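# Swap tarnished stack block for a clean one, bench it

## Task

Take the tarnished block out of the tall stack and fill its place with a clean block taken from the heap; set the tarnished block down on the empty bench, and finish with both grippers released from everything.

## Robot and tools

Robot: two six-joint arms, left_arm and right_arm, each ending in a two-finger gripper. The arm names do not tell you which side of a camera picture they appear on. Nothing may leave the table, whether placed or knocked off; the arms must not collide or shove each other hard; avoid drops, slips, slams and forceful pushes. Loose objects or a held part may occasionally get a brief external nudge.

World frame (used by every printed pose): origin on the tabletop midway between the arms, +z up, +x outward across the table, left_arm mounted toward +y. Positions are in metres, orientations are quaternions written w, x, y, z. The printed hand position may be somewhat wrong, especially at long reach. end_effector_position is the point between the finger pads, roughly 1 cm short of the fingertips; the fingers extend along the gripper's +z and close along its y axis.

Tool execute_actions, argument actions: a list holding zero or one item. An empty list just reports the current state. An item with rows is a motion: rows is a list of 1 to 15 rows, steps is 1 to 15 (15 by default); each control step lasts 1/30 s and uses one row, and the last row repeats if steps outnumber rows. An item with only steps (up to 300) is a wait: no new command, it returns once that many steps have elapsed since the previous result, with your reply time counted in. Optional pictures (boolean) turns camera images in the result on or off; they are included by default. A rejected call sends nothing.

Each row is one list of 14 numbers covering both arms, always all 14: left_arm waist, shoulder, elbow, wrist pitch, wrist yaw, wrist roll, opening, then the same seven for right_arm. The joint values are absolute target angles in radians, in the same form Joint positions reports, not offsets. Nominal ranges per arm: waist -2.880 to 2.880, shoulder 0.000 to 3.142, elbow 0.000 to 3.019, wrist pitch -1.693 to 1.571, wrist yaw -1.571 to 1.571, wrist roll -2.094 to 2.094. True limits may differ by up to 0.019 rad either way. A call is rejected if a target goes more than 0.019 past a nominal end and also beyond that joint's last reported angle; a target beyond the real end is clipped there, and the result may then say "joint sent to its limit" (possibly referring to an earlier action still running). Missing that message does not prove there is more room. Opening is an absolute value from -1 (closed) to +1 (fully open, 0.094 m between pads).

Motion limits: every step, each joint's sent target stays within a fixed distance of its measured angle (waist 0.264, shoulder 0.32, elbow 0.276, wrist pitch 0.33, wrist yaw 0.186, wrist roll 0.522 rad), and if the targets would move a gripper more than 70 mm from where it is, the whole arm's targets are pulled back proportionally. Big moves therefore take several calls or continue afterward. Between calls the arms keep heading for the last row sent, until everything has nearly stopped (slow or blocked counts) or a step was HELD; after that only a new action moves them further, though fingers still finishing an open or close keep going.

Gripping: grip_measured gives the measured opening on the commanded scale; between the extremes the fingers go to where grip_measured would equal your number. Each gripper may read off by up to about 1 mm, a constant bias. To hold something, keep commanding about 0.03 below grip_measured for a firm grasp (smaller gap for a lighter one). Pad force tops out near 50 to 62 N, lower on some grippers and on parts under about 2 mm thick; first contact can spike harder. Holding loads heats motors: MOTOR HOT appears from 85 °C, and at 100 °C that arm and its gripper go limp (OVER-TEMPERATURE FAULT) until cooled, so don't hold longer than needed.

Result lines: the state line lists left_arm: … | right_arm: … poses. Joint positions and Joint velocities give, per arm, the six joints (rad, rad/s) followed by pad gap (m, m/s). Joint torques follow the same joint order without the gripper; they are total drive output with per-unit offset, scale and noise, nonzero in free air, and friction can mimic or mask loads. "joint command not followed" means a clearance check altered or blocked some joint targets; the rest of the row still ran. HELD marks steps where your row was not (fully) sent.

Tool zoom_image: camera (one of cam_head_left, cam_head_right, cam_high, cam_low, cam_left_wrist, cam_right_wrist) and region [x0, y0, x1, y1] in pixels of that camera's latest image, top-left origin, at most 504 by 504. All images are 504x504. Calibration (pinhole plus radial distortion, OpenCV style, T_world_to_cam in metres) was given per camera and may be off by a few degrees and millimetres; wrist camera poses are derived from joint readings.

Tool finished_scene, argument scene (integer 1 or 2): irreversibly ends the current scene and grades it; the goal must be met and remain met. Its result carries the next scene's task. Replying without any tool call ends everything. After the first call the simulation runs while you think and write, so keep replies brief.

Each tool is called in YAML: its name, and indented under it one key for each argument.

## Session

I'll start by looking at the scene.

execute_actions:
  actions: []

Scene clock: 0.00 s of 7120.00 s.
left_arm: end_effector_position=(+0.3856, +0.3903, +0.3043) grip_measured=+1.000 end_effector_quat_wxyz=(+0.513, +0.444, +0.643, +0.355) | right_arm: end_effector_position=(+0.0785, +0.0365, +0.2052) grip_measured=+1.000 end_effector_quat_wxyz=(-0.165, +0.281, +0.945, +0.036)
Joint positions: left_arm=[0.402 0.808 0.566 0.01  0.253 1.268 0.094] | right_arm=[ 1.03   1.048  0.913 -1.391 -0.336  1.776  0.094]
Joint velocities: left_arm=[ 0.005  0.005 -0.002 -0.012  0.051 -0.051  0.   ] | right_arm=[-0.005 -0.005  0.002  0.002 -0.051  0.037  0.   ]
Joint torques (N m, as the arm reports them, + toward a larger angle): no reading

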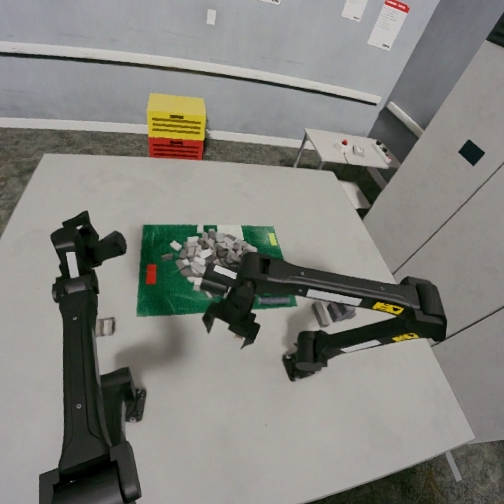

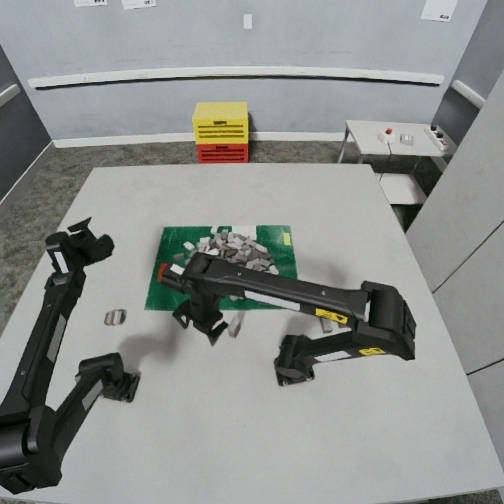

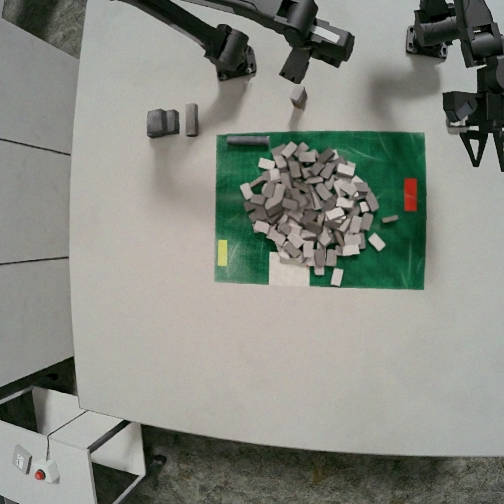

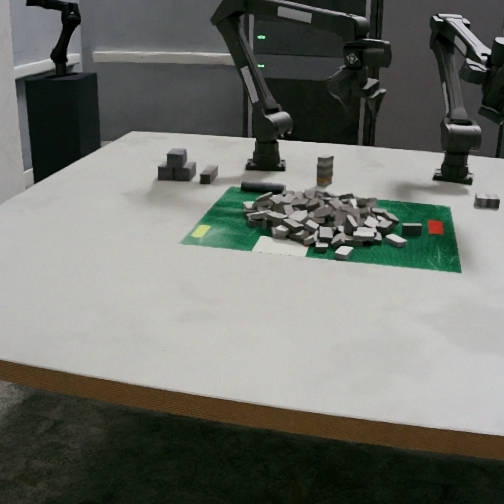

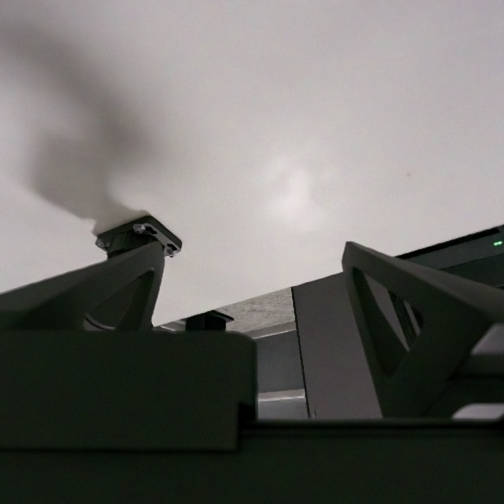

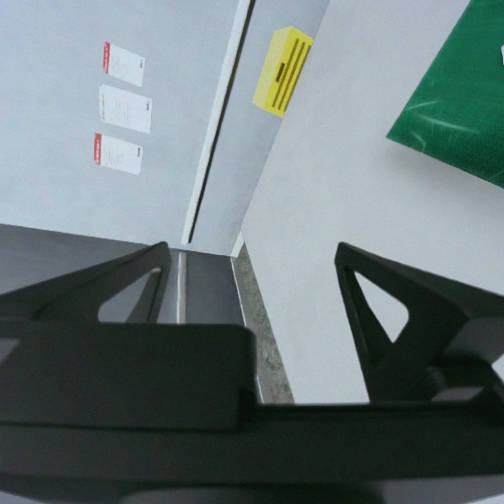

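zoom_image:
  camera: "cam_low"
  region: [280, 130, 380, 230]

zoom_image:
  camera: "cam_high"
  region: [250, 50, 350, 150]

zoom_image:
  camera: "cam_left_wrist"
  region: [0, 0, 504, 504]

Region (280, 130, 380, 230) of cam_low's 504x504 image, scaled by 5.040, with more detail than that image has.

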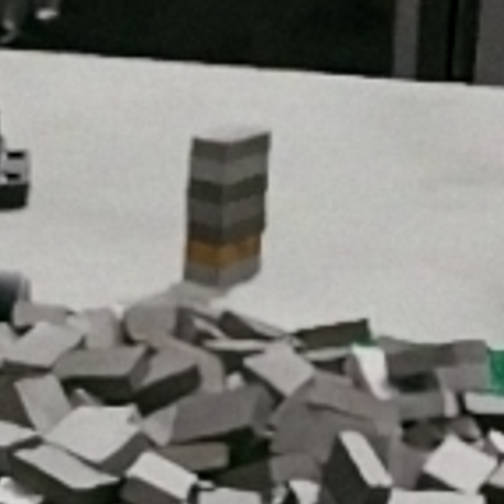

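Region (250, 50, 350, 150) of cam_high's 504x504 image, scaled by 5.040, with more detail than that image has.

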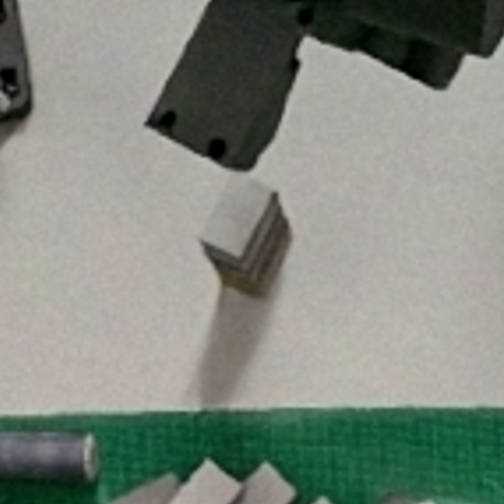

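Region (0, 0, 504, 504) of cam_left_wrist's 504x504 image, scaled by 1.000.

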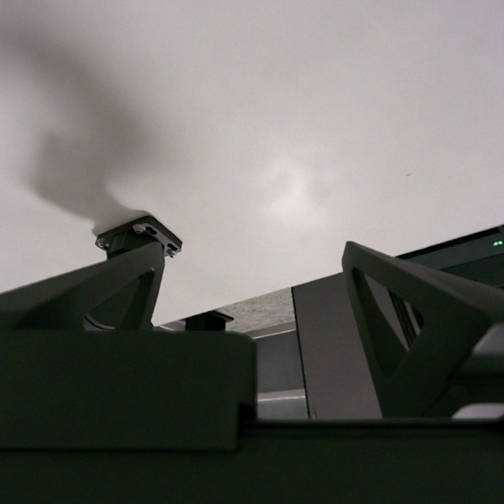

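zoom_image:
  camera: "cam_high"
  region: [280, 76, 320, 116]

zoom_image:
  camera: "cam_low"
  region: [300, 148, 350, 198]

zoom_image:
  camera: "cam_high"
  region: [210, 120, 430, 300]

zoom_image:
  camera: "cam_head_right"
  region: [200, 290, 280, 370]

Region (280, 76, 320, 116) of cam_high's 504x504 image, scaled by 12.600, with more detail than that image has.

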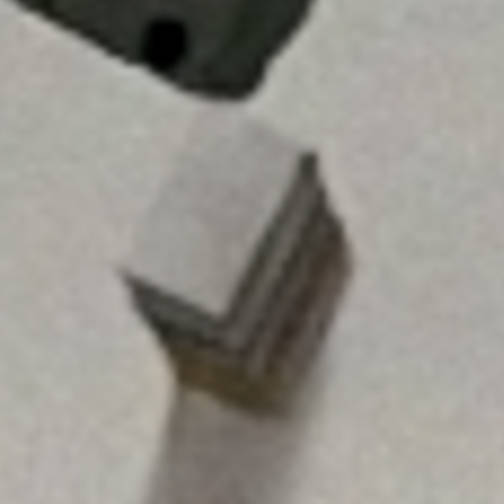

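Region (300, 148, 350, 198) of cam_low's 504x504 image, scaled by 10.080, with more detail than that image has.

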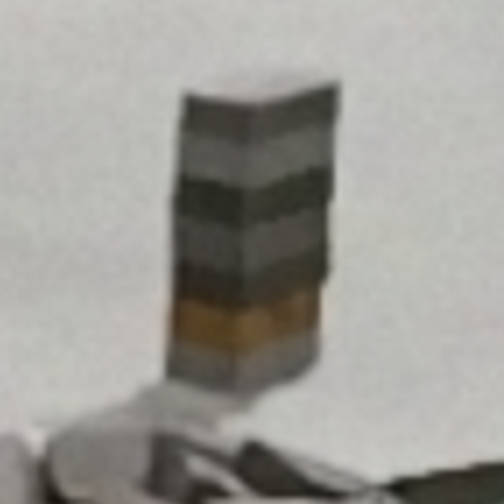

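Region (210, 120, 430, 300) of cam_high's 504x504 image, scaled by 2.291, with more detail than that image has; it fills the top 412 rows of this view, and the rest is white.

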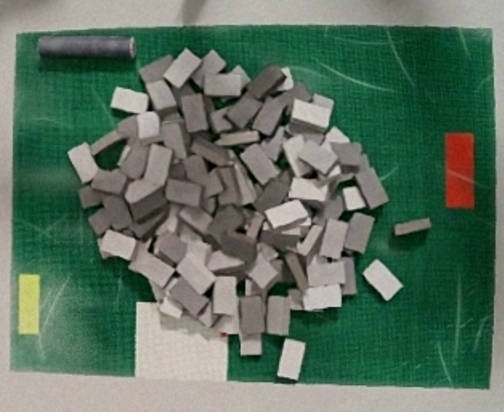

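Region (200, 290, 280, 370) of cam_head_right's 504x504 image, scaled by 6.300, with more detail than that image has.

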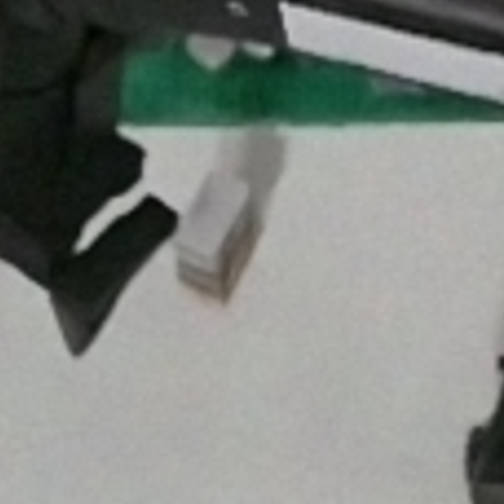

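zoom_image:
  camera: "cam_high"
  region: [225, 130, 325, 230]

zoom_image:
  camera: "cam_high"
  region: [310, 140, 430, 260]

zoom_image:
  camera: "cam_high"
  region: [190, 0, 310, 120]

zoom_image:
  camera: "cam_high"
  region: [384, 0, 504, 180]

Region (225, 130, 325, 230) of cam_high's 504x504 image, scaled by 5.040, with more detail than that image has.

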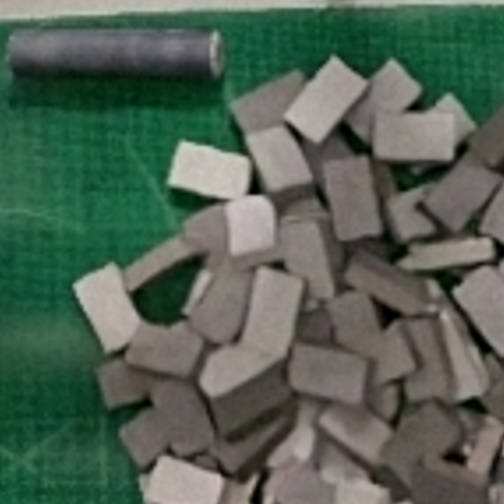

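Region (310, 140, 430, 260) of cam_high's 504x504 image, scaled by 4.200, with more detail than that image has.

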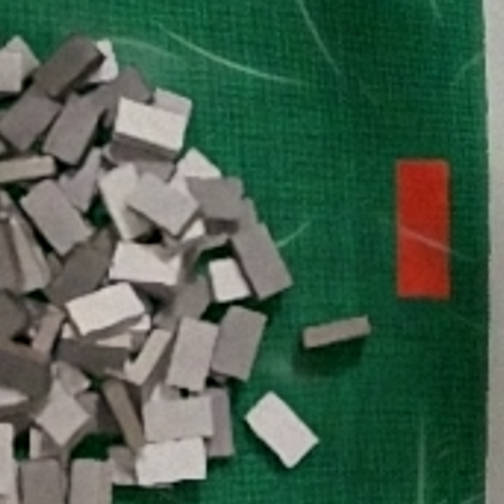

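Region (190, 0, 310, 120) of cam_high's 504x504 image, scaled by 4.200, with more detail than that image has.

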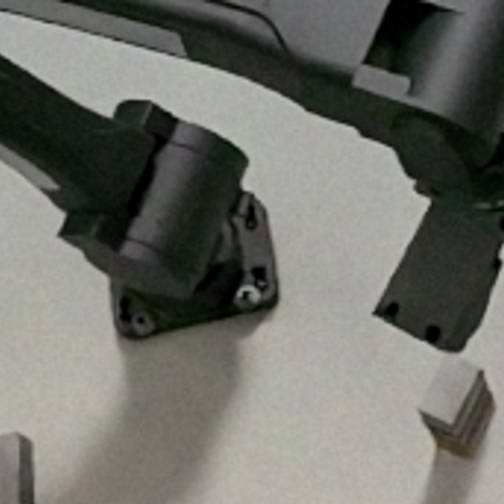

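Region (384, 0, 504, 180) of cam_high's 504x504 image, scaled by 2.800, with more detail than that image has.

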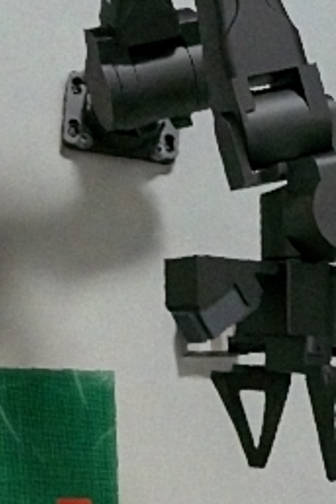

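execute_actions:
  actions:
    - {"rows": [[0.402,0.808,0.566,-0.02,0.245,1.22,1,1.03,1.048,0.913,-1.391,-0.325,1.77,1],[0.402,0.808,0.566,-0.06,0.23,1.14,1,1.03,1.048,0.913,-1.391,-0.305,1.755,1],[0.402,0.808,0.566,-0.11,0.21,1.04,1,1.03,1.048,0.913,-1.391,-0.28,1.735,1],[0.402,0.808,0.566,-0.16,0.19,0.93,1,1.03,1.048,0.913,-1.391,-0.255,1.715,1],[0.402,0.808,0.566,-0.21,0.17,0.82,1,1.03,1.048,0.913,-1.391,-0.23,1.695,1],[0.402,0.808,0.566,-0.26,0.15,0.71,1,1.03,1.048,0.913,-1.391,-0.205,1.675,1],[0.402,0.808,0.566,-0.31,0.13,0.60,1,1.03,1.048,0.913,-1.391,-0.18,1.655,1],[0.402,0.808,0.566,-0.36,0.11,0.49,1,1.03,1.048,0.913,-1.391,-0.155,1.635,1],[0.402,0.808,0.566,-0.41,0.09,0.38,1,1.03,1.048,0.913,-1.391,-0.13,1.615,1],[0.402,0.808,0.566,-0.46,0.07,0.27,1,1.03,1.048,0.913,-1.391,-0.105,1.595,1],[0.402,0.808,0.566,-0.51,0.05,0.16,1,1.03,1.048,0.913,-1.391,-0.08,1.575,1],[0.402,0.808,0.566,-0.56,0.03,0.05,1,1.03,1.048,0.913,-1.391,-0.055,1.555,1],[0.402,0.808,0.566,-0.60,0.015,-0.06,1,1.03,1.048,0.913,-1.391,-0.03,1.535,1],[0.402,0.808,0.566,-0.63,0.005,-0.15,1,1.03,1.048,0.913,-1.391,-0.01,1.515,1],[0.402,0.808,0.566,-0.65,0.0,-0.2,1,1.03,1.048,0.913,-1.391,0.0,1.5,1]], "steps": 15}
  pictures: false

Scene clock: 64.93 s of 7120.00 s.
left_arm: end_effector_position=(+0.3093, +0.4129, +0.1779) grip_measured=+1.000 end_effector_quat_wxyz=(+0.355, -0.028, +0.931, +0.078) | right_arm: end_effector_position=(+0.1289, +0.0168, +0.1956) grip_measured=+1.000 end_effector_quat_wxyz=(-0.003, +0.195, +0.981, +0.023)
Joint positions: left_arm=[ 0.402  0.808  0.564 -0.584  0.009  0.196  0.094] | right_arm=[ 1.03   1.048  0.913 -1.391 -0.015  1.584  0.094]
Joint velocities: left_arm=[-0.024 -0.015 -0.042 -0.969 -0.271 -2.615  0.   ] | right_arm=[-0.005 -0.005  0.007 -0.002  0.286 -0.593  0.   ]
Joint torques (N m, as the arm reports them, + toward a larger angle): left_arm=[ 0.21 -2.27  9.16  0.94 -0.1  -0.09] | right_arm=[ 0.2  -4.03  8.4   0.31  0.13 -0.01]
Steps of this call (steps 1 to 90: nothing new was sent; then 61.43 s passed at rest; steps 91 to 105: all 15 steps of this action). Readings (joint positions):
91: left_arm=[0.402 0.808 0.566 0.006 0.250 1.263] | right_arm=[1.030 1.048 0.913 -1.391 -0.333 1.776]
92: left_arm=[0.402 0.808 0.566 -0.008 0.241 1.244] | right_arm=[1.030 1.048 0.913 -1.391 -0.321 1.774]
94: left_arm=[0.402 0.808 0.566 -0.071 0.208 1.162] | right_arm=[1.030 1.048 0.913 -1.391 -0.278 1.760]
98: left_arm=[0.402 0.808 0.566 -0.257 0.129 0.866] | right_arm=[1.030 1.048 0.913 -1.391 -0.179 1.708]
105: the state above

execute_actions:
  actions:
    - {"rows": [[0.402,0.808,0.575,-0.65,0,-0.23,1,1.022,1.048,0.913,-1.391,0,1.5,1],[0.402,0.808,0.595,-0.65,0,-0.28,1,1.008,1.048,0.913,-1.391,0,1.49,1],[0.402,0.808,0.625,-0.65,0,-0.34,1,0.988,1.048,0.913,-1.391,0,1.48,1],[0.402,0.808,0.66,-0.65,0,-0.40,1,0.965,1.048,0.913,-1.391,0,1.47,1],[0.402,0.808,0.695,-0.65,0,-0.46,1,0.942,1.048,0.913,-1.391,0,1.46,1],[0.402,0.808,0.73,-0.65,0,-0.52,1,0.919,1.048,0.913,-1.391,0,1.45,1],[0.402,0.808,0.765,-0.65,0,-0.58,1,0.896,1.048,0.913,-1.391,0,1.44,1],[0.402,0.808,0.80,-0.65,0,-0.64,1,0.873,1.048,0.913,-1.391,0,1.43,1],[0.402,0.808,0.835,-0.65,0,-0.70,1,0.85,1.048,0.913,-1.391,0,1.42,1],[0.402,0.808,0.87,-0.65,0,-0.76,1,0.827,1.048,0.913,-1.391,0,1.41,1],[0.402,0.808,0.905,-0.65,0,-0.82,1,0.804,1.048,0.913,-1.391,0,1.40,1],[0.402,0.808,0.94,-0.65,0,-0.87,1,0.783,1.048,0.913,-1.391,0,1.39,1],[0.402,0.808,0.97,-0.65,0,-0.91,1,0.766,1.048,0.913,-1.391,0,1.38,1],[0.402,0.808,0.99,-0.65,0,-0.94,1,0.755,1.048,0.913,-1.391,0,1.37,1],[0.402,0.808,1.0,-0.65,0,-0.96,1,0.75,1.048,0.913,-1.391,0,1.36,1]], "steps": 15}
  pictures: false

Scene clock: 79.90 s of 7120.00 s.
left_arm: end_effector_position=(+0.3483, +0.4245, +0.3028) grip_measured=+1.000 end_effector_quat_wxyz=(+0.435, -0.395, +0.804, -0.088) | right_arm: end_effector_position=(+0.1953, -0.0202, +0.1956) grip_measured=+1.000 end_effector_quat_wxyz=(+0.008, +0.238, +0.971, +0.021)
Joint positions: left_arm=[ 0.402  0.808  0.809 -0.652  0.002 -0.653  0.094] | right_arm=[ 0.766  1.048  0.913 -1.391 -0.002  1.408  0.094]
Joint velocities: left_arm=[-0.024 -0.005  0.784 -0.002 -0.022 -1.106  0.   ] | right_arm=[-0.435  0.005 -0.007 -0.007 -0.066 -0.3    0.   ]
Joint torques (N m, as the arm reports them, + toward a larger angle): left_arm=[-0.24 -2.37 13.59  0.92 -0.1  -0.07] | right_arm=[ 0.56 -3.82  8.43  0.36  0.14 -0.09]
Steps of this call (steps 1 to 45: the robot went on to your last target; steps 46 to 110: nothing new was sent; then 10.80 s passed at rest; steps 111 to 125: all 15 steps of this action). Readings (joint positions):
111: left_arm=[0.402 0.808 0.559 -0.644 0.002 -0.192] | right_arm=[1.030 1.048 0.913 -1.391 -0.004 1.508]
112: left_arm=[0.402 0.808 0.559 -0.644 0.002 -0.205] | right_arm=[1.029 1.048 0.913 -1.391 -0.004 1.507]
114: left_arm=[0.402 0.808 0.563 -0.645 0.002 -0.256] | right_arm=[1.017 1.048 0.913 -1.391 -0.004 1.498]
118: left_arm=[0.402 0.808 0.626 -0.652 0.002 -0.396] | right_arm=[0.932 1.048 0.913 -1.391 -0.004 1.471]
125: the state above

execute_actions:
  actions:
    - {"rows": [[0.395,0.82,1.0,-0.655,0,-0.96,1,0.75,1.048,0.913,-1.391,0,1.36,1],[0.375,0.845,1.01,-0.665,0,-0.96,1,0.75,1.048,0.913,-1.391,0,1.36,1],[0.35,0.88,1.02,-0.68,0,-0.96,1,0.75,1.048,0.913,-1.391,0,1.36,1],[0.32,0.92,1.035,-0.70,0,-0.96,1,0.75,1.048,0.913,-1.391,0,1.36,1],[0.285,0.965,1.05,-0.72,0,-0.96,1,0.75,1.048,0.913,-1.391,0,1.36,1],[0.25,1.01,1.065,-0.74,0,-0.96,1,0.75,1.048,0.913,-1.391,0,1.36,1],[0.215,1.055,1.08,-0.76,0,-0.96,1,0.75,1.048,0.913,-1.391,0,1.36,1],[0.18,1.10,1.095,-0.78,0,-0.96,1,0.75,1.048,0.913,-1.391,0,1.36,1],[0.145,1.145,1.11,-0.80,0,-0.96,1,0.75,1.048,0.913,-1.391,0,1.36,1],[0.11,1.19,1.125,-0.82,0,-0.96,1,0.75,1.048,0.913,-1.391,0,1.36,1],[0.075,1.235,1.14,-0.84,0,-0.96,1,0.75,1.048,0.913,-1.391,0,1.36,1],[0.04,1.28,1.155,-0.86,0,-0.96,1,0.75,1.048,0.913,-1.391,0,1.36,1],[0.005,1.325,1.17,-0.875,0,-0.96,1,0.75,1.048,0.913,-1.391,0,1.36,1],[-0.025,1.365,1.185,-0.89,0,-0.96,1,0.75,1.048,0.913,-1.391,0,1.36,1],[-0.05,1.4,1.2,-0.9,0,-0.96,1,0.75,1.048,0.913,-1.391,0,1.36,1]], "steps": 15}
  pictures: false

execute_actions:
  actions:
    - {"steps": 20}

Scene clock: 96.30 s of 7120.00 s.
left_arm: end_effector_position=(+0.4593, +0.2698, +0.2276) grip_measured=+1.000 end_effector_quat_wxyz=(+0.222, -0.392, +0.883, -0.130) | right_arm: end_effector_position=(+0.1996, -0.0234, +0.1956) grip_measured=+1.000 end_effector_quat_wxyz=(+0.008, +0.228, +0.973, +0.021)
Joint positions: left_arm=[ 0.027  1.314  1.121 -0.858 -0.002 -0.949  0.094] | right_arm=[ 0.748  1.048  0.913 -1.391 -0.002  1.368  0.094]
Joint velocities: left_arm=[-1.04   1.49   0.393 -0.51  -0.007 -0.022  0.   ] | right_arm=[-0.005  0.024 -0.002 -0.012 -0.022  0.037  0.   ]
Joint torques (N m, as the arm reports them, + toward a larger angle): left_arm=[-1.07 -9.25 12.62  0.49 -0.02 -0.1 ] | right_arm=[ 0.32 -3.81  8.45  0.34  0.13 -0.04]
Steps of this call (steps 1 to 45: the robot went on to your last target; steps 46 to 110: nothing new was sent; then 12.23 s passed at rest; steps 111 to 125: all 15 steps of this action). Readings (joint positions):
111: left_arm=[0.402 0.807 0.969 -0.652 0.002 -0.948] | right_arm=[0.748 1.048 0.913 -1.391 -0.002 1.368]
112: left_arm=[0.401 0.808 0.969 -0.653 0.002 -0.948] | right_arm=[0.748 1.048 0.913 -1.391 -0.002 1.368]
114: left_arm=[0.386 0.824 0.974 -0.667 -0.001 -0.948] | right_arm=[0.748 1.048 0.913 -1.391 -0.002 1.368]
118: left_arm=[0.275 0.957 1.027 -0.731 -0.002 -0.949] | right_arm=[0.748 1.048 0.913 -1.391 -0.002 1.368]
125: the state above

Scene clock: 96.97 s of 7120.00 s.
left_arm: end_effector_position=(+0.4601, +0.2247, +0.1872) grip_measured=+1.000 end_effector_quat_wxyz=(+0.168, -0.356, +0.912, -0.111) | right_arm: end_effector_position=(+0.1996, -0.0234, +0.1956) grip_measured=+1.000 end_effector_quat_wxyz=(+0.008, +0.228, +0.973, +0.021)
Joint positions: left_arm=[-0.062  1.418  1.148 -0.895  0.002 -0.949  0.094] | right_arm=[ 0.748  1.048  0.913 -1.391 -0.002  1.368  0.094]
Joint velocities: left_arm=[-0.005  0.005 -0.012 -0.017  0.125 -0.022  0.   ] | right_arm=[-0.005 -0.005  0.017 -0.012 -0.066 -0.022  0.   ]
Joint torques (N m, as the arm reports them, + toward a larger angle): left_arm=[  0.95 -11.35  12.15   0.21  -0.15  -0.1 ] | right_arm=[ 0.33 -3.81  8.44  0.34  0.12 -0.04]
Steps of this call (steps 1 to 20: the robot went on to your last target). Readings (joint positions):
1: left_arm=[-0.005 1.361 1.133 -0.870 -0.001 -0.949] | right_arm=[0.748 1.048 0.913 -1.391 -0.002 1.368]
2: left_arm=[-0.033 1.399 1.138 -0.877 0.000 -0.949] | right_arm=[0.748 1.048 0.913 -1.391 -0.002 1.368]
4: left_arm=[-0.066 1.444 1.139 -0.887 0.003 -0.949] | right_arm=[0.748 1.048 0.913 -1.391 -0.002 1.368]
8: left_arm=[-0.068 1.445 1.141 -0.895 0.002 -0.949] | right_arm=[0.748 1.048 0.913 -1.391 -0.002 1.368]
20: the state above
camera_calibration (this result's frames):
cam_left_wrist: T_world_to_cam=[[0.60572, -0.728787, 0.319333, -0.179635], [-0.788819, -0.49743, 0.361011, 0.413893], [-0.104254, -0.470567, -0.876183, 0.442129], [0, 0, 0, 1]] pos_world=[0.481389, 0.283019, 0.295329]
cam_right_wrist: T_world_to_cam=[[-0.440294, -0.896804, -0.0433997, 0.0771591], [-0.743582, 0.337124, 0.577437, 0.0452395], [-0.503216, 0.286513, -0.815281, 0.392434], [0, 0, 0, 1]] pos_world=[0.265091, -0.0584922, 0.297169]

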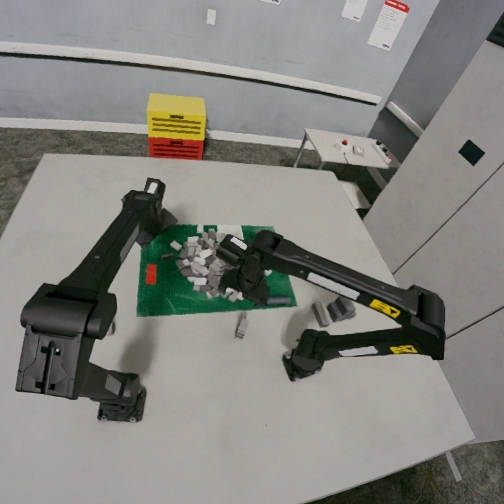

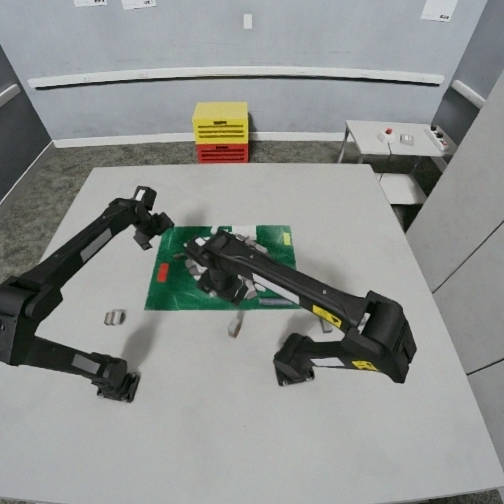

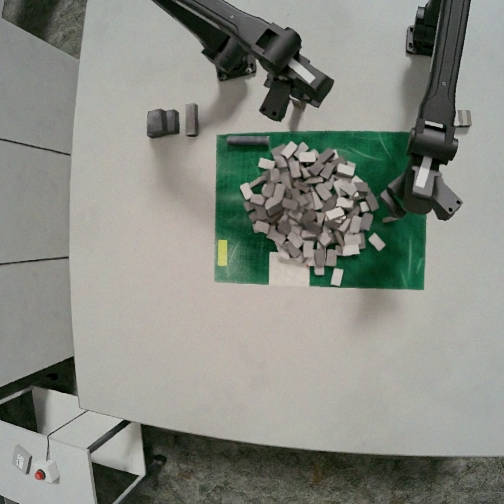

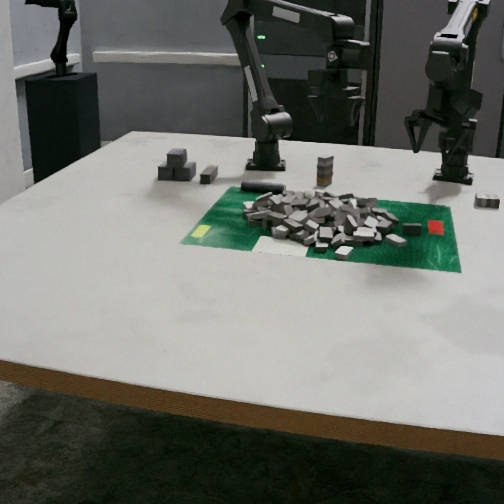

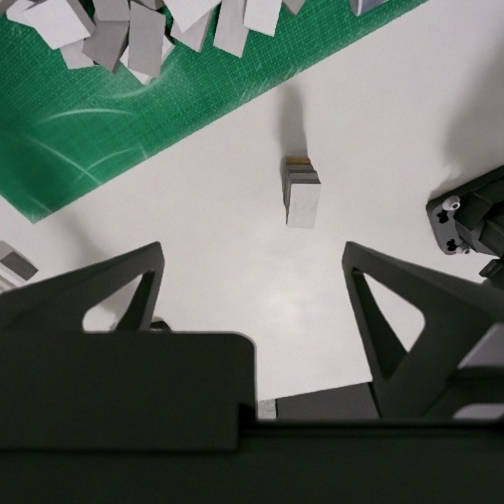

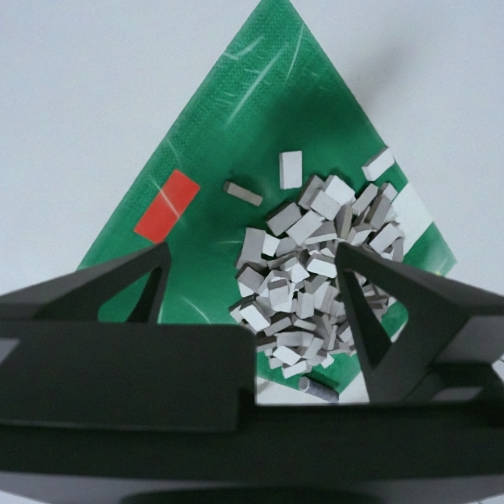

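zoom_image:
  camera: "cam_left_wrist"
  region: [250, 140, 350, 240]

zoom_image:
  camera: "cam_right_wrist"
  region: [240, 120, 340, 220]

Region (250, 140, 350, 240) of cam_left_wrist's 504x504 image, scaled by 5.040, with more detail than that image has.

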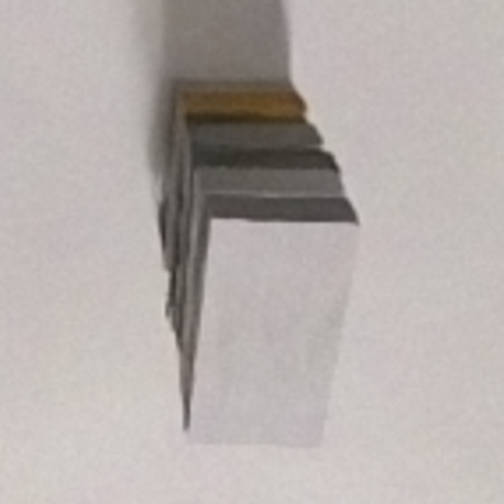

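Region (240, 120, 340, 220) of cam_right_wrist's 504x504 image, scaled by 5.040, with more detail than that image has.

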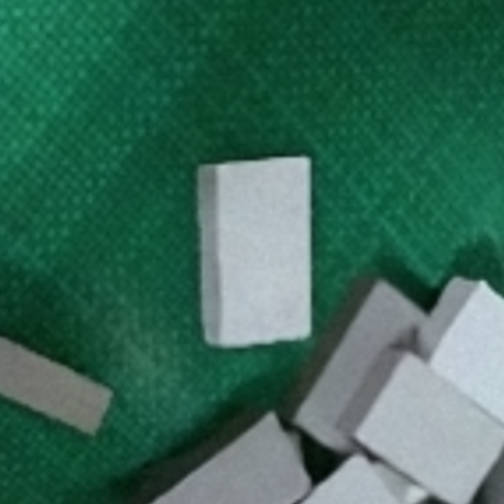

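zoom_image:
  camera: "cam_low"
  region: [280, 30, 400, 190]

zoom_image:
  camera: "cam_low"
  region: [390, 60, 504, 200]

Region (280, 30, 400, 190) of cam_low's 504x504 image, scaled by 3.150, with more detail than that image has; it fills the left 378 columns of this view, and the rest is white.

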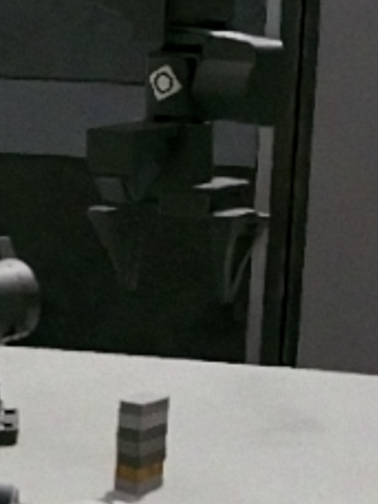

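Region (390, 60, 504, 200) of cam_low's 504x504 image, scaled by 3.600, with more detail than that image has; it fills the left 410 columns of this view, and the rest is white.

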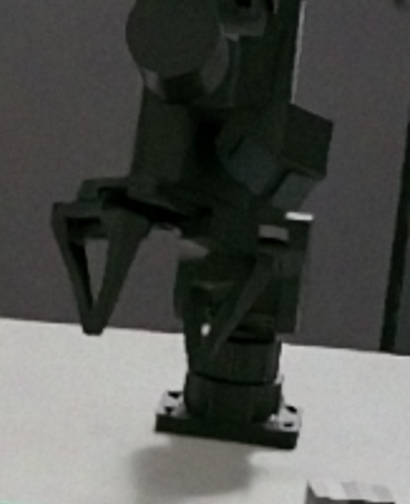

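execute_actions:
  actions:
    - {"rows": [[-0.050,1.402,1.202,-0.901,0,-0.960,1.0,0.750,1.048,0.912,-1.391,0,1.360,1.0],[-0.051,1.407,1.206,-0.904,0,-0.961,0.99,0.751,1.047,0.911,-1.390,0,1.361,0.99],[-0.052,1.415,1.214,-0.910,0,-0.962,0.97,0.752,1.046,0.908,-1.388,0,1.363,0.98],[-0.054,1.426,1.225,-0.917,0,-0.964,0.95,0.753,1.045,0.904,-1.387,0,1.365,0.96],[-0.056,1.440,1.239,-0.926,0,-0.966,0.92,0.755,1.043,0.898,-1.384,0,1.367,0.94],[-0.058,1.457,1.256,-0.937,0,-0.969,0.89,0.757,1.041,0.892,-1.381,0,1.370,0.91],[-0.061,1.477,1.275,-0.950,0,-0.972,0.85,0.760,1.039,0.885,-1.378,0,1.373,0.88],[-0.064,1.499,1.297,-0.965,0,-0.976,0.81,0.762,1.036,0.877,-1.374,0,1.377,0.85],[-0.067,1.524,1.321,-0.980,0,-0.980,0.76,0.765,1.033,0.868,-1.370,0,1.382,0.81],[-0.071,1.550,1.346,-0.998,0,-0.984,0.71,0.769,1.030,0.859,-1.365,0,1.386,0.78],[-0.075,1.578,1.374,-1.016,0,-0.988,0.66,0.772,1.027,0.848,-1.360,0,1.391,0.73],[-0.079,1.607,1.402,-1.035,0,-0.993,0.60,0.776,1.024,0.838,-1.355,0,1.396,0.69],[-0.083,1.638,1.432,-1.054,0,-0.998,0.54,0.779,1.020,0.827,-1.350,0,1.402,0.64],[-0.087,1.669,1.462,-1.075,0,-1.003,0.49,0.783,1.016,0.815,-1.345,0,1.407,0.60],[-0.092,1.700,1.493,-1.095,0,-1.008,0.43,0.787,1.013,0.804,-1.340,0,1.413,0.55]], "steps": 15}
  pictures: false

execute_actions:
  actions:
    - {"rows": [[-0.096,1.731,1.523,-1.115,0,-1.012,0.36,0.791,1.009,0.793,-1.334,0,1.418,0.50],[-0.100,1.762,1.553,-1.136,0,-1.017,0.31,0.795,1.005,0.781,-1.329,0,1.423,0.46],[-0.104,1.793,1.583,-1.155,0,-1.022,0.25,0.798,1.002,0.770,-1.324,0,1.429,0.41],[-0.108,1.822,1.611,-1.174,0,-1.027,0.19,0.802,0.998,0.760,-1.319,0,1.434,0.37],[-0.112,1.850,1.639,-1.193,0,-1.031,0.14,0.806,0.995,0.750,-1.314,0,1.439,0.33],[-0.116,1.876,1.664,-1.210,0,-1.035,0.09,0.809,0.992,0.740,-1.309,0,1.443,0.29],[-0.119,1.901,1.688,-1.225,0,-1.039,0.04,0.812,0.989,0.731,-1.305,0,1.448,0.25],[-0.122,1.923,1.710,-1.240,0,-1.043,0.0,0.814,0.987,0.723,-1.301,0,1.452,0.22],[-0.125,1.943,1.729,-1.253,0,-1.046,-0.04,0.817,0.984,0.716,-1.298,0,1.455,0.19],[-0.127,1.960,1.746,-1.264,0,-1.049,-0.07,0.819,0.982,0.710,-1.295,0,1.458,0.16],[-0.129,1.974,1.760,-1.273,0,-1.051,-0.10,0.821,0.981,0.704,-1.292,0,1.460,0.14],[-0.131,1.985,1.771,-1.280,0,-1.053,-0.12,0.822,0.979,0.700,-1.291,0,1.462,0.12],[-0.132,1.993,1.779,-1.286,0,-1.054,-0.14,0.823,0.978,0.697,-1.289,0,1.464,0.11],[-0.133,1.998,1.783,-1.289,0,-1.055,-0.15,0.824,0.978,0.696,-1.288,0,1.465,0.10],[-0.133,2.0,1.785,-1.29,0,-1.055,-0.15,0.824,0.9775,0.695,-1.288,0,1.465,0.10]], "steps": 15}
  pictures: false

execute_actions:
  actions:
    - {"steps": 15}

Scene clock: 172.87 s of 7120.00 s.
left_arm: end_effector_position=(+0.5161, +0.2112, +0.1957) grip_measured=+0.459 end_effector_quat_wxyz=(+0.131, -0.371, +0.915, -0.089) | right_arm: end_effector_position=(+0.1858, -0.0316, +0.1729) grip_measured=+0.573 end_effector_quat_wxyz=(+0.004, +0.226, +0.974, +0.012)
Joint positions: left_arm=[-0.065  1.606  1.402 -1.049  0.002 -0.978  0.069] | right_arm=[ 0.769  1.029  0.841 -1.358 -0.002  1.387  0.074]
Joint velocities: left_arm=[-0.063  0.962  0.896 -0.574  0.081 -0.168 -0.055] | right_arm=[ 0.122 -0.103 -0.33   0.12  -0.007  0.168 -0.043]
Joint torques (N m, as the arm reports them, + toward a larger angle): left_arm=[-1.55 -9.93 11.06  0.01 -0.15 -0.13] | right_arm=[ 1.06 -4.15  7.39  0.34  0.14  0.1 ]
Steps of this call (steps 1 to 15: the robot went on to your last target; steps 16 to 90: nothing new was sent; then 72.40 s passed at rest; steps 91 to 105: all 15 steps of this action). Readings (joint positions):
91: left_arm=[-0.062 1.418 1.148 -0.895 0.002 -0.949] | right_arm=[0.748 1.048 0.913 -1.391 -0.002 1.368]
92: left_arm=[-0.062 1.418 1.148 -0.895 0.002 -0.949] | right_arm=[0.748 1.048 0.913 -1.391 -0.002 1.368]
94: left_arm=[-0.062 1.418 1.151 -0.902 0.002 -0.949] | right_arm=[0.748 1.048 0.913 -1.391 -0.002 1.368]
98: left_arm=[-0.062 1.436 1.198 -0.939 0.002 -0.956] | right_arm=[0.748 1.047 0.909 -1.387 -0.002 1.368]
105: the state above

Scene clock: 173.37 s of 7120.00 s.
left_arm: end_effector_position=(+0.5638, +0.1648, +0.0982) grip_measured=-0.147 end_effector_quat_wxyz=(+0.008, -0.375, +0.927, -0.007) | right_arm: end_effector_position=(+0.1596, -0.0495, +0.1342) grip_measured=+0.103 end_effector_quat_wxyz=(-0.002, +0.235, +0.972, -0.002)
Joint positions: left_arm=[-0.124  1.992  1.715 -1.273  0.002 -1.034  0.04 ] | right_arm=[ 0.813  0.988  0.712 -1.301 -0.002  1.449  0.052]
Joint velocities: left_arm=[-0.044  0.181  0.134 -0.11  -0.037 -0.081 -0.003] | right_arm=[ 0.024 -0.024 -0.071  0.022  0.037  0.051 -0.002]
Joint torques (N m, as the arm reports them, + toward a larger angle): left_arm=[ -0.55 -17.13  12.32  -0.37  -0.16  -0.15] | right_arm=[ 0.92 -3.31  7.09  0.59  0.13  0.13]
Steps of this call (steps 1 to 15: all 15 steps of this action). Readings (joint positions):
1: left_arm=[-0.068 1.639 1.433 -1.068 0.002 -0.983] | right_arm=[0.774 1.026 0.829 -1.353 -0.002 1.391]
2: left_arm=[-0.071 1.672 1.462 -1.087 0.002 -0.987] | right_arm=[0.778 1.022 0.817 -1.348 -0.002 1.396]
4: left_arm=[-0.080 1.740 1.519 -1.127 0.002 -0.996] | right_arm=[0.786 1.015 0.794 -1.338 -0.002 1.405]
8: left_arm=[-0.100 1.866 1.619 -1.199 0.002 -1.013] | right_arm=[0.800 1.001 0.754 -1.319 -0.002 1.425]
15: the state above

Scene clock: 173.87 s of 7120.00 s.
left_arm: end_effector_position=(+0.5673, +0.1631, +0.1011) grip_measured=-0.148 end_effector_quat_wxyz=(+0.009, -0.378, +0.926, -0.008) | right_arm: end_effector_position=(+0.1595, -0.0493, +0.1337) grip_measured=+0.101 end_effector_quat_wxyz=(-0.002, +0.239, +0.971, -0.001)
Joint positions: left_arm=[-0.125  1.998  1.734 -1.282  0.002 -1.042  0.04 ] | right_arm=[ 0.814  0.988  0.71  -1.297 -0.002  1.457  0.052]
Joint velocities: left_arm=[-0.024  0.024 -0.007 -0.007 -0.095 -0.007  0.001] | right_arm=[-0.005  0.015  0.007  0.002 -0.007 -0.081  0.   ]
Joint torques (N m, as the arm reports them, + toward a larger angle): left_arm=[ -0.82 -17.27  11.6   -0.51  -0.15  -0.12] | right_arm=[ 0.97 -3.14  7.07  0.55  0.13  0.18]
Steps of this call (steps 1 to 15: the robot went on to your last target). Readings (joint positions):
1: left_arm=[-0.124 1.996 1.718 -1.276 0.002 -1.036] | right_arm=[0.814 0.988 0.711 -1.300 -0.002 1.450]
2: left_arm=[-0.125 1.998 1.719 -1.278 0.002 -1.037] | right_arm=[0.814 0.988 0.710 -1.299 -0.002 1.452]
4: left_arm=[-0.125 1.998 1.722 -1.282 0.002 -1.039] | right_arm=[0.814 0.988 0.710 -1.298 -0.002 1.453]
8: left_arm=[-0.125 1.998 1.732 -1.282 0.002 -1.041] | right_arm=[0.814 0.988 0.710 -1.297 -0.002 1.456]
15: the state above
camera_calibration (this result's frames):
cam_left_wrist: T_world_to_cam=[[0.692353, -0.721256, 0.0209002, -0.282129], [-0.592553, -0.551802, 0.586852, 0.373577], [-0.411737, -0.418693, -0.809425, 0.508113], [0, 0, 0, 1]] pos_world=[0.625906, 0.215397, 0.197942]
cam_right_wrist: T_world_to_cam=[[-0.46097, -0.887407, 0.00386702, 0.0310951], [-0.718204, 0.375629, 0.585736, 0.0566522], [-0.521239, 0.267229, -0.810493, 0.330515], [0, 0, 0, 1]] pos_world=[0.227299, -0.0820096, 0.234577]

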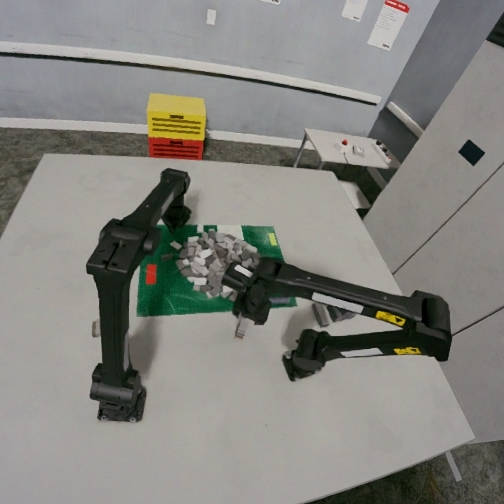

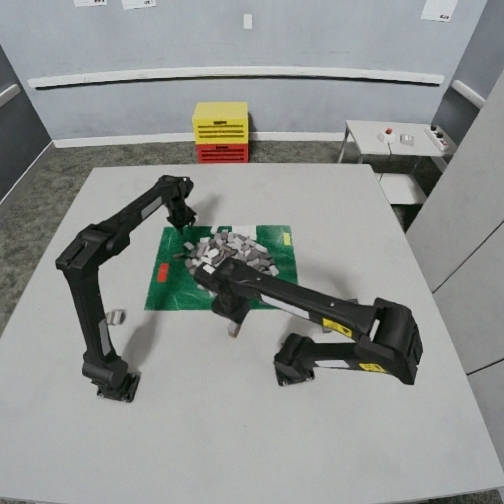

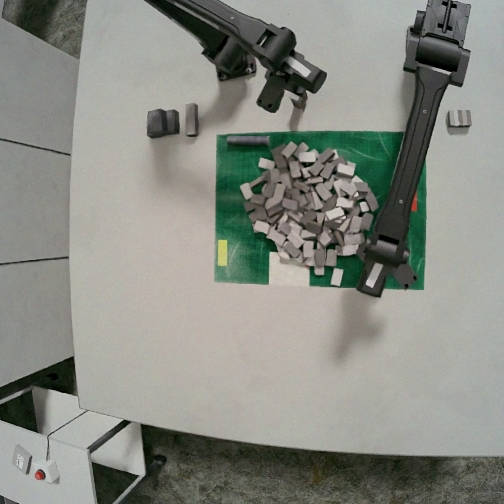

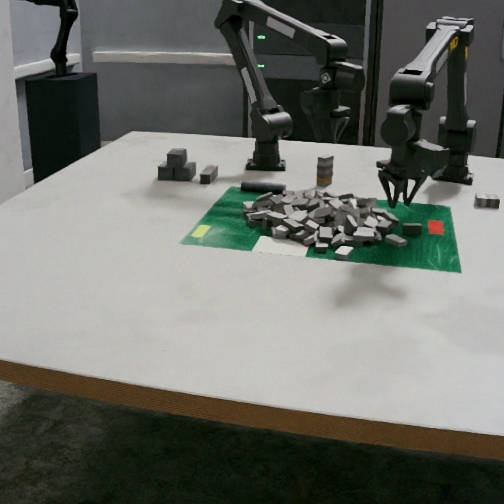

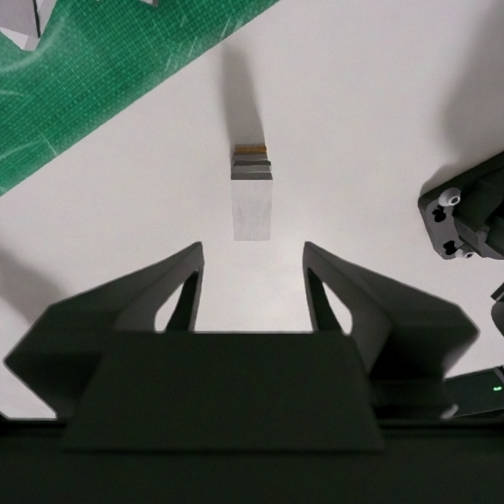

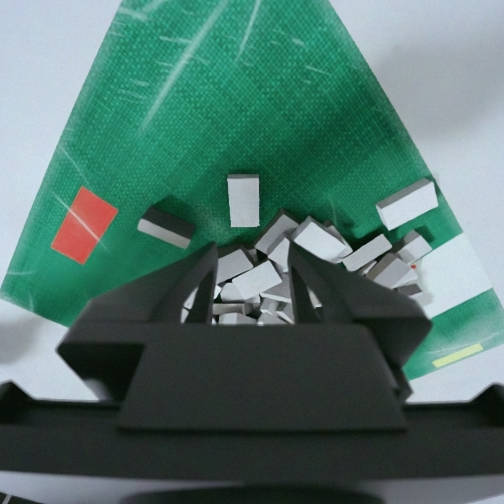

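zoom_image:
  camera: "cam_left_wrist"
  region: [190, 134, 316, 260]

zoom_image:
  camera: "cam_right_wrist"
  region: [200, 160, 300, 260]

zoom_image:
  camera: "cam_low"
  region: [360, 130, 460, 260]

Region (190, 134, 316, 260) of cam_left_wrist's 504x504 image, scaled by 4.000, with more detail than that image has.

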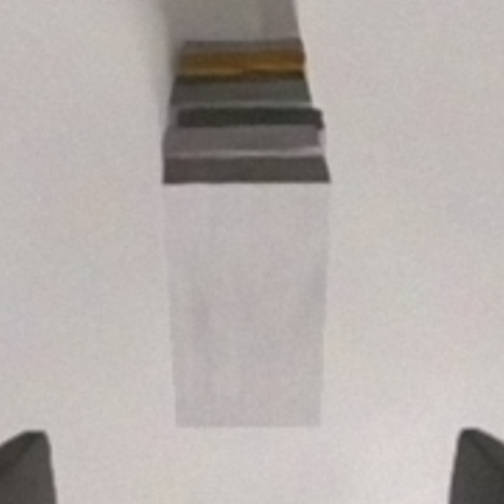

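Region (200, 160, 300, 260) of cam_right_wrist's 504x504 image, scaled by 5.040, with more detail than that image has.

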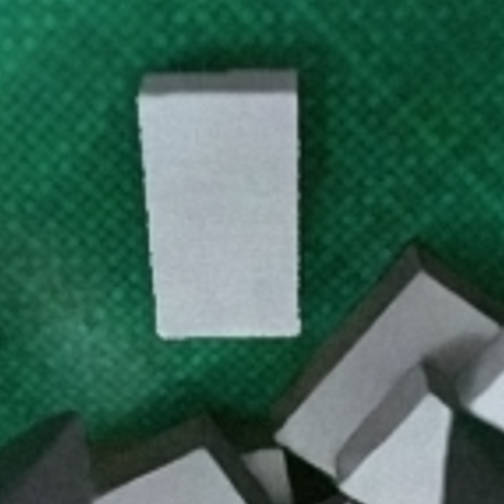

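Region (360, 130, 460, 260) of cam_low's 504x504 image, scaled by 3.877, with more detail than that image has; it fills the left 388 columns of this view, and the rest is white.

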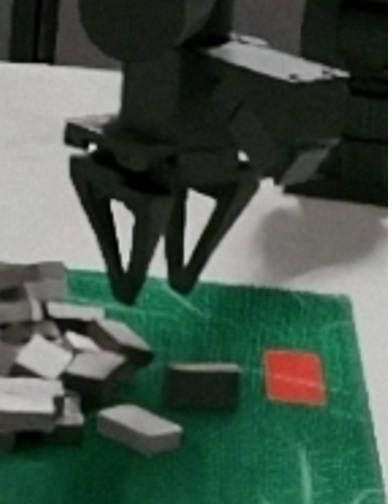

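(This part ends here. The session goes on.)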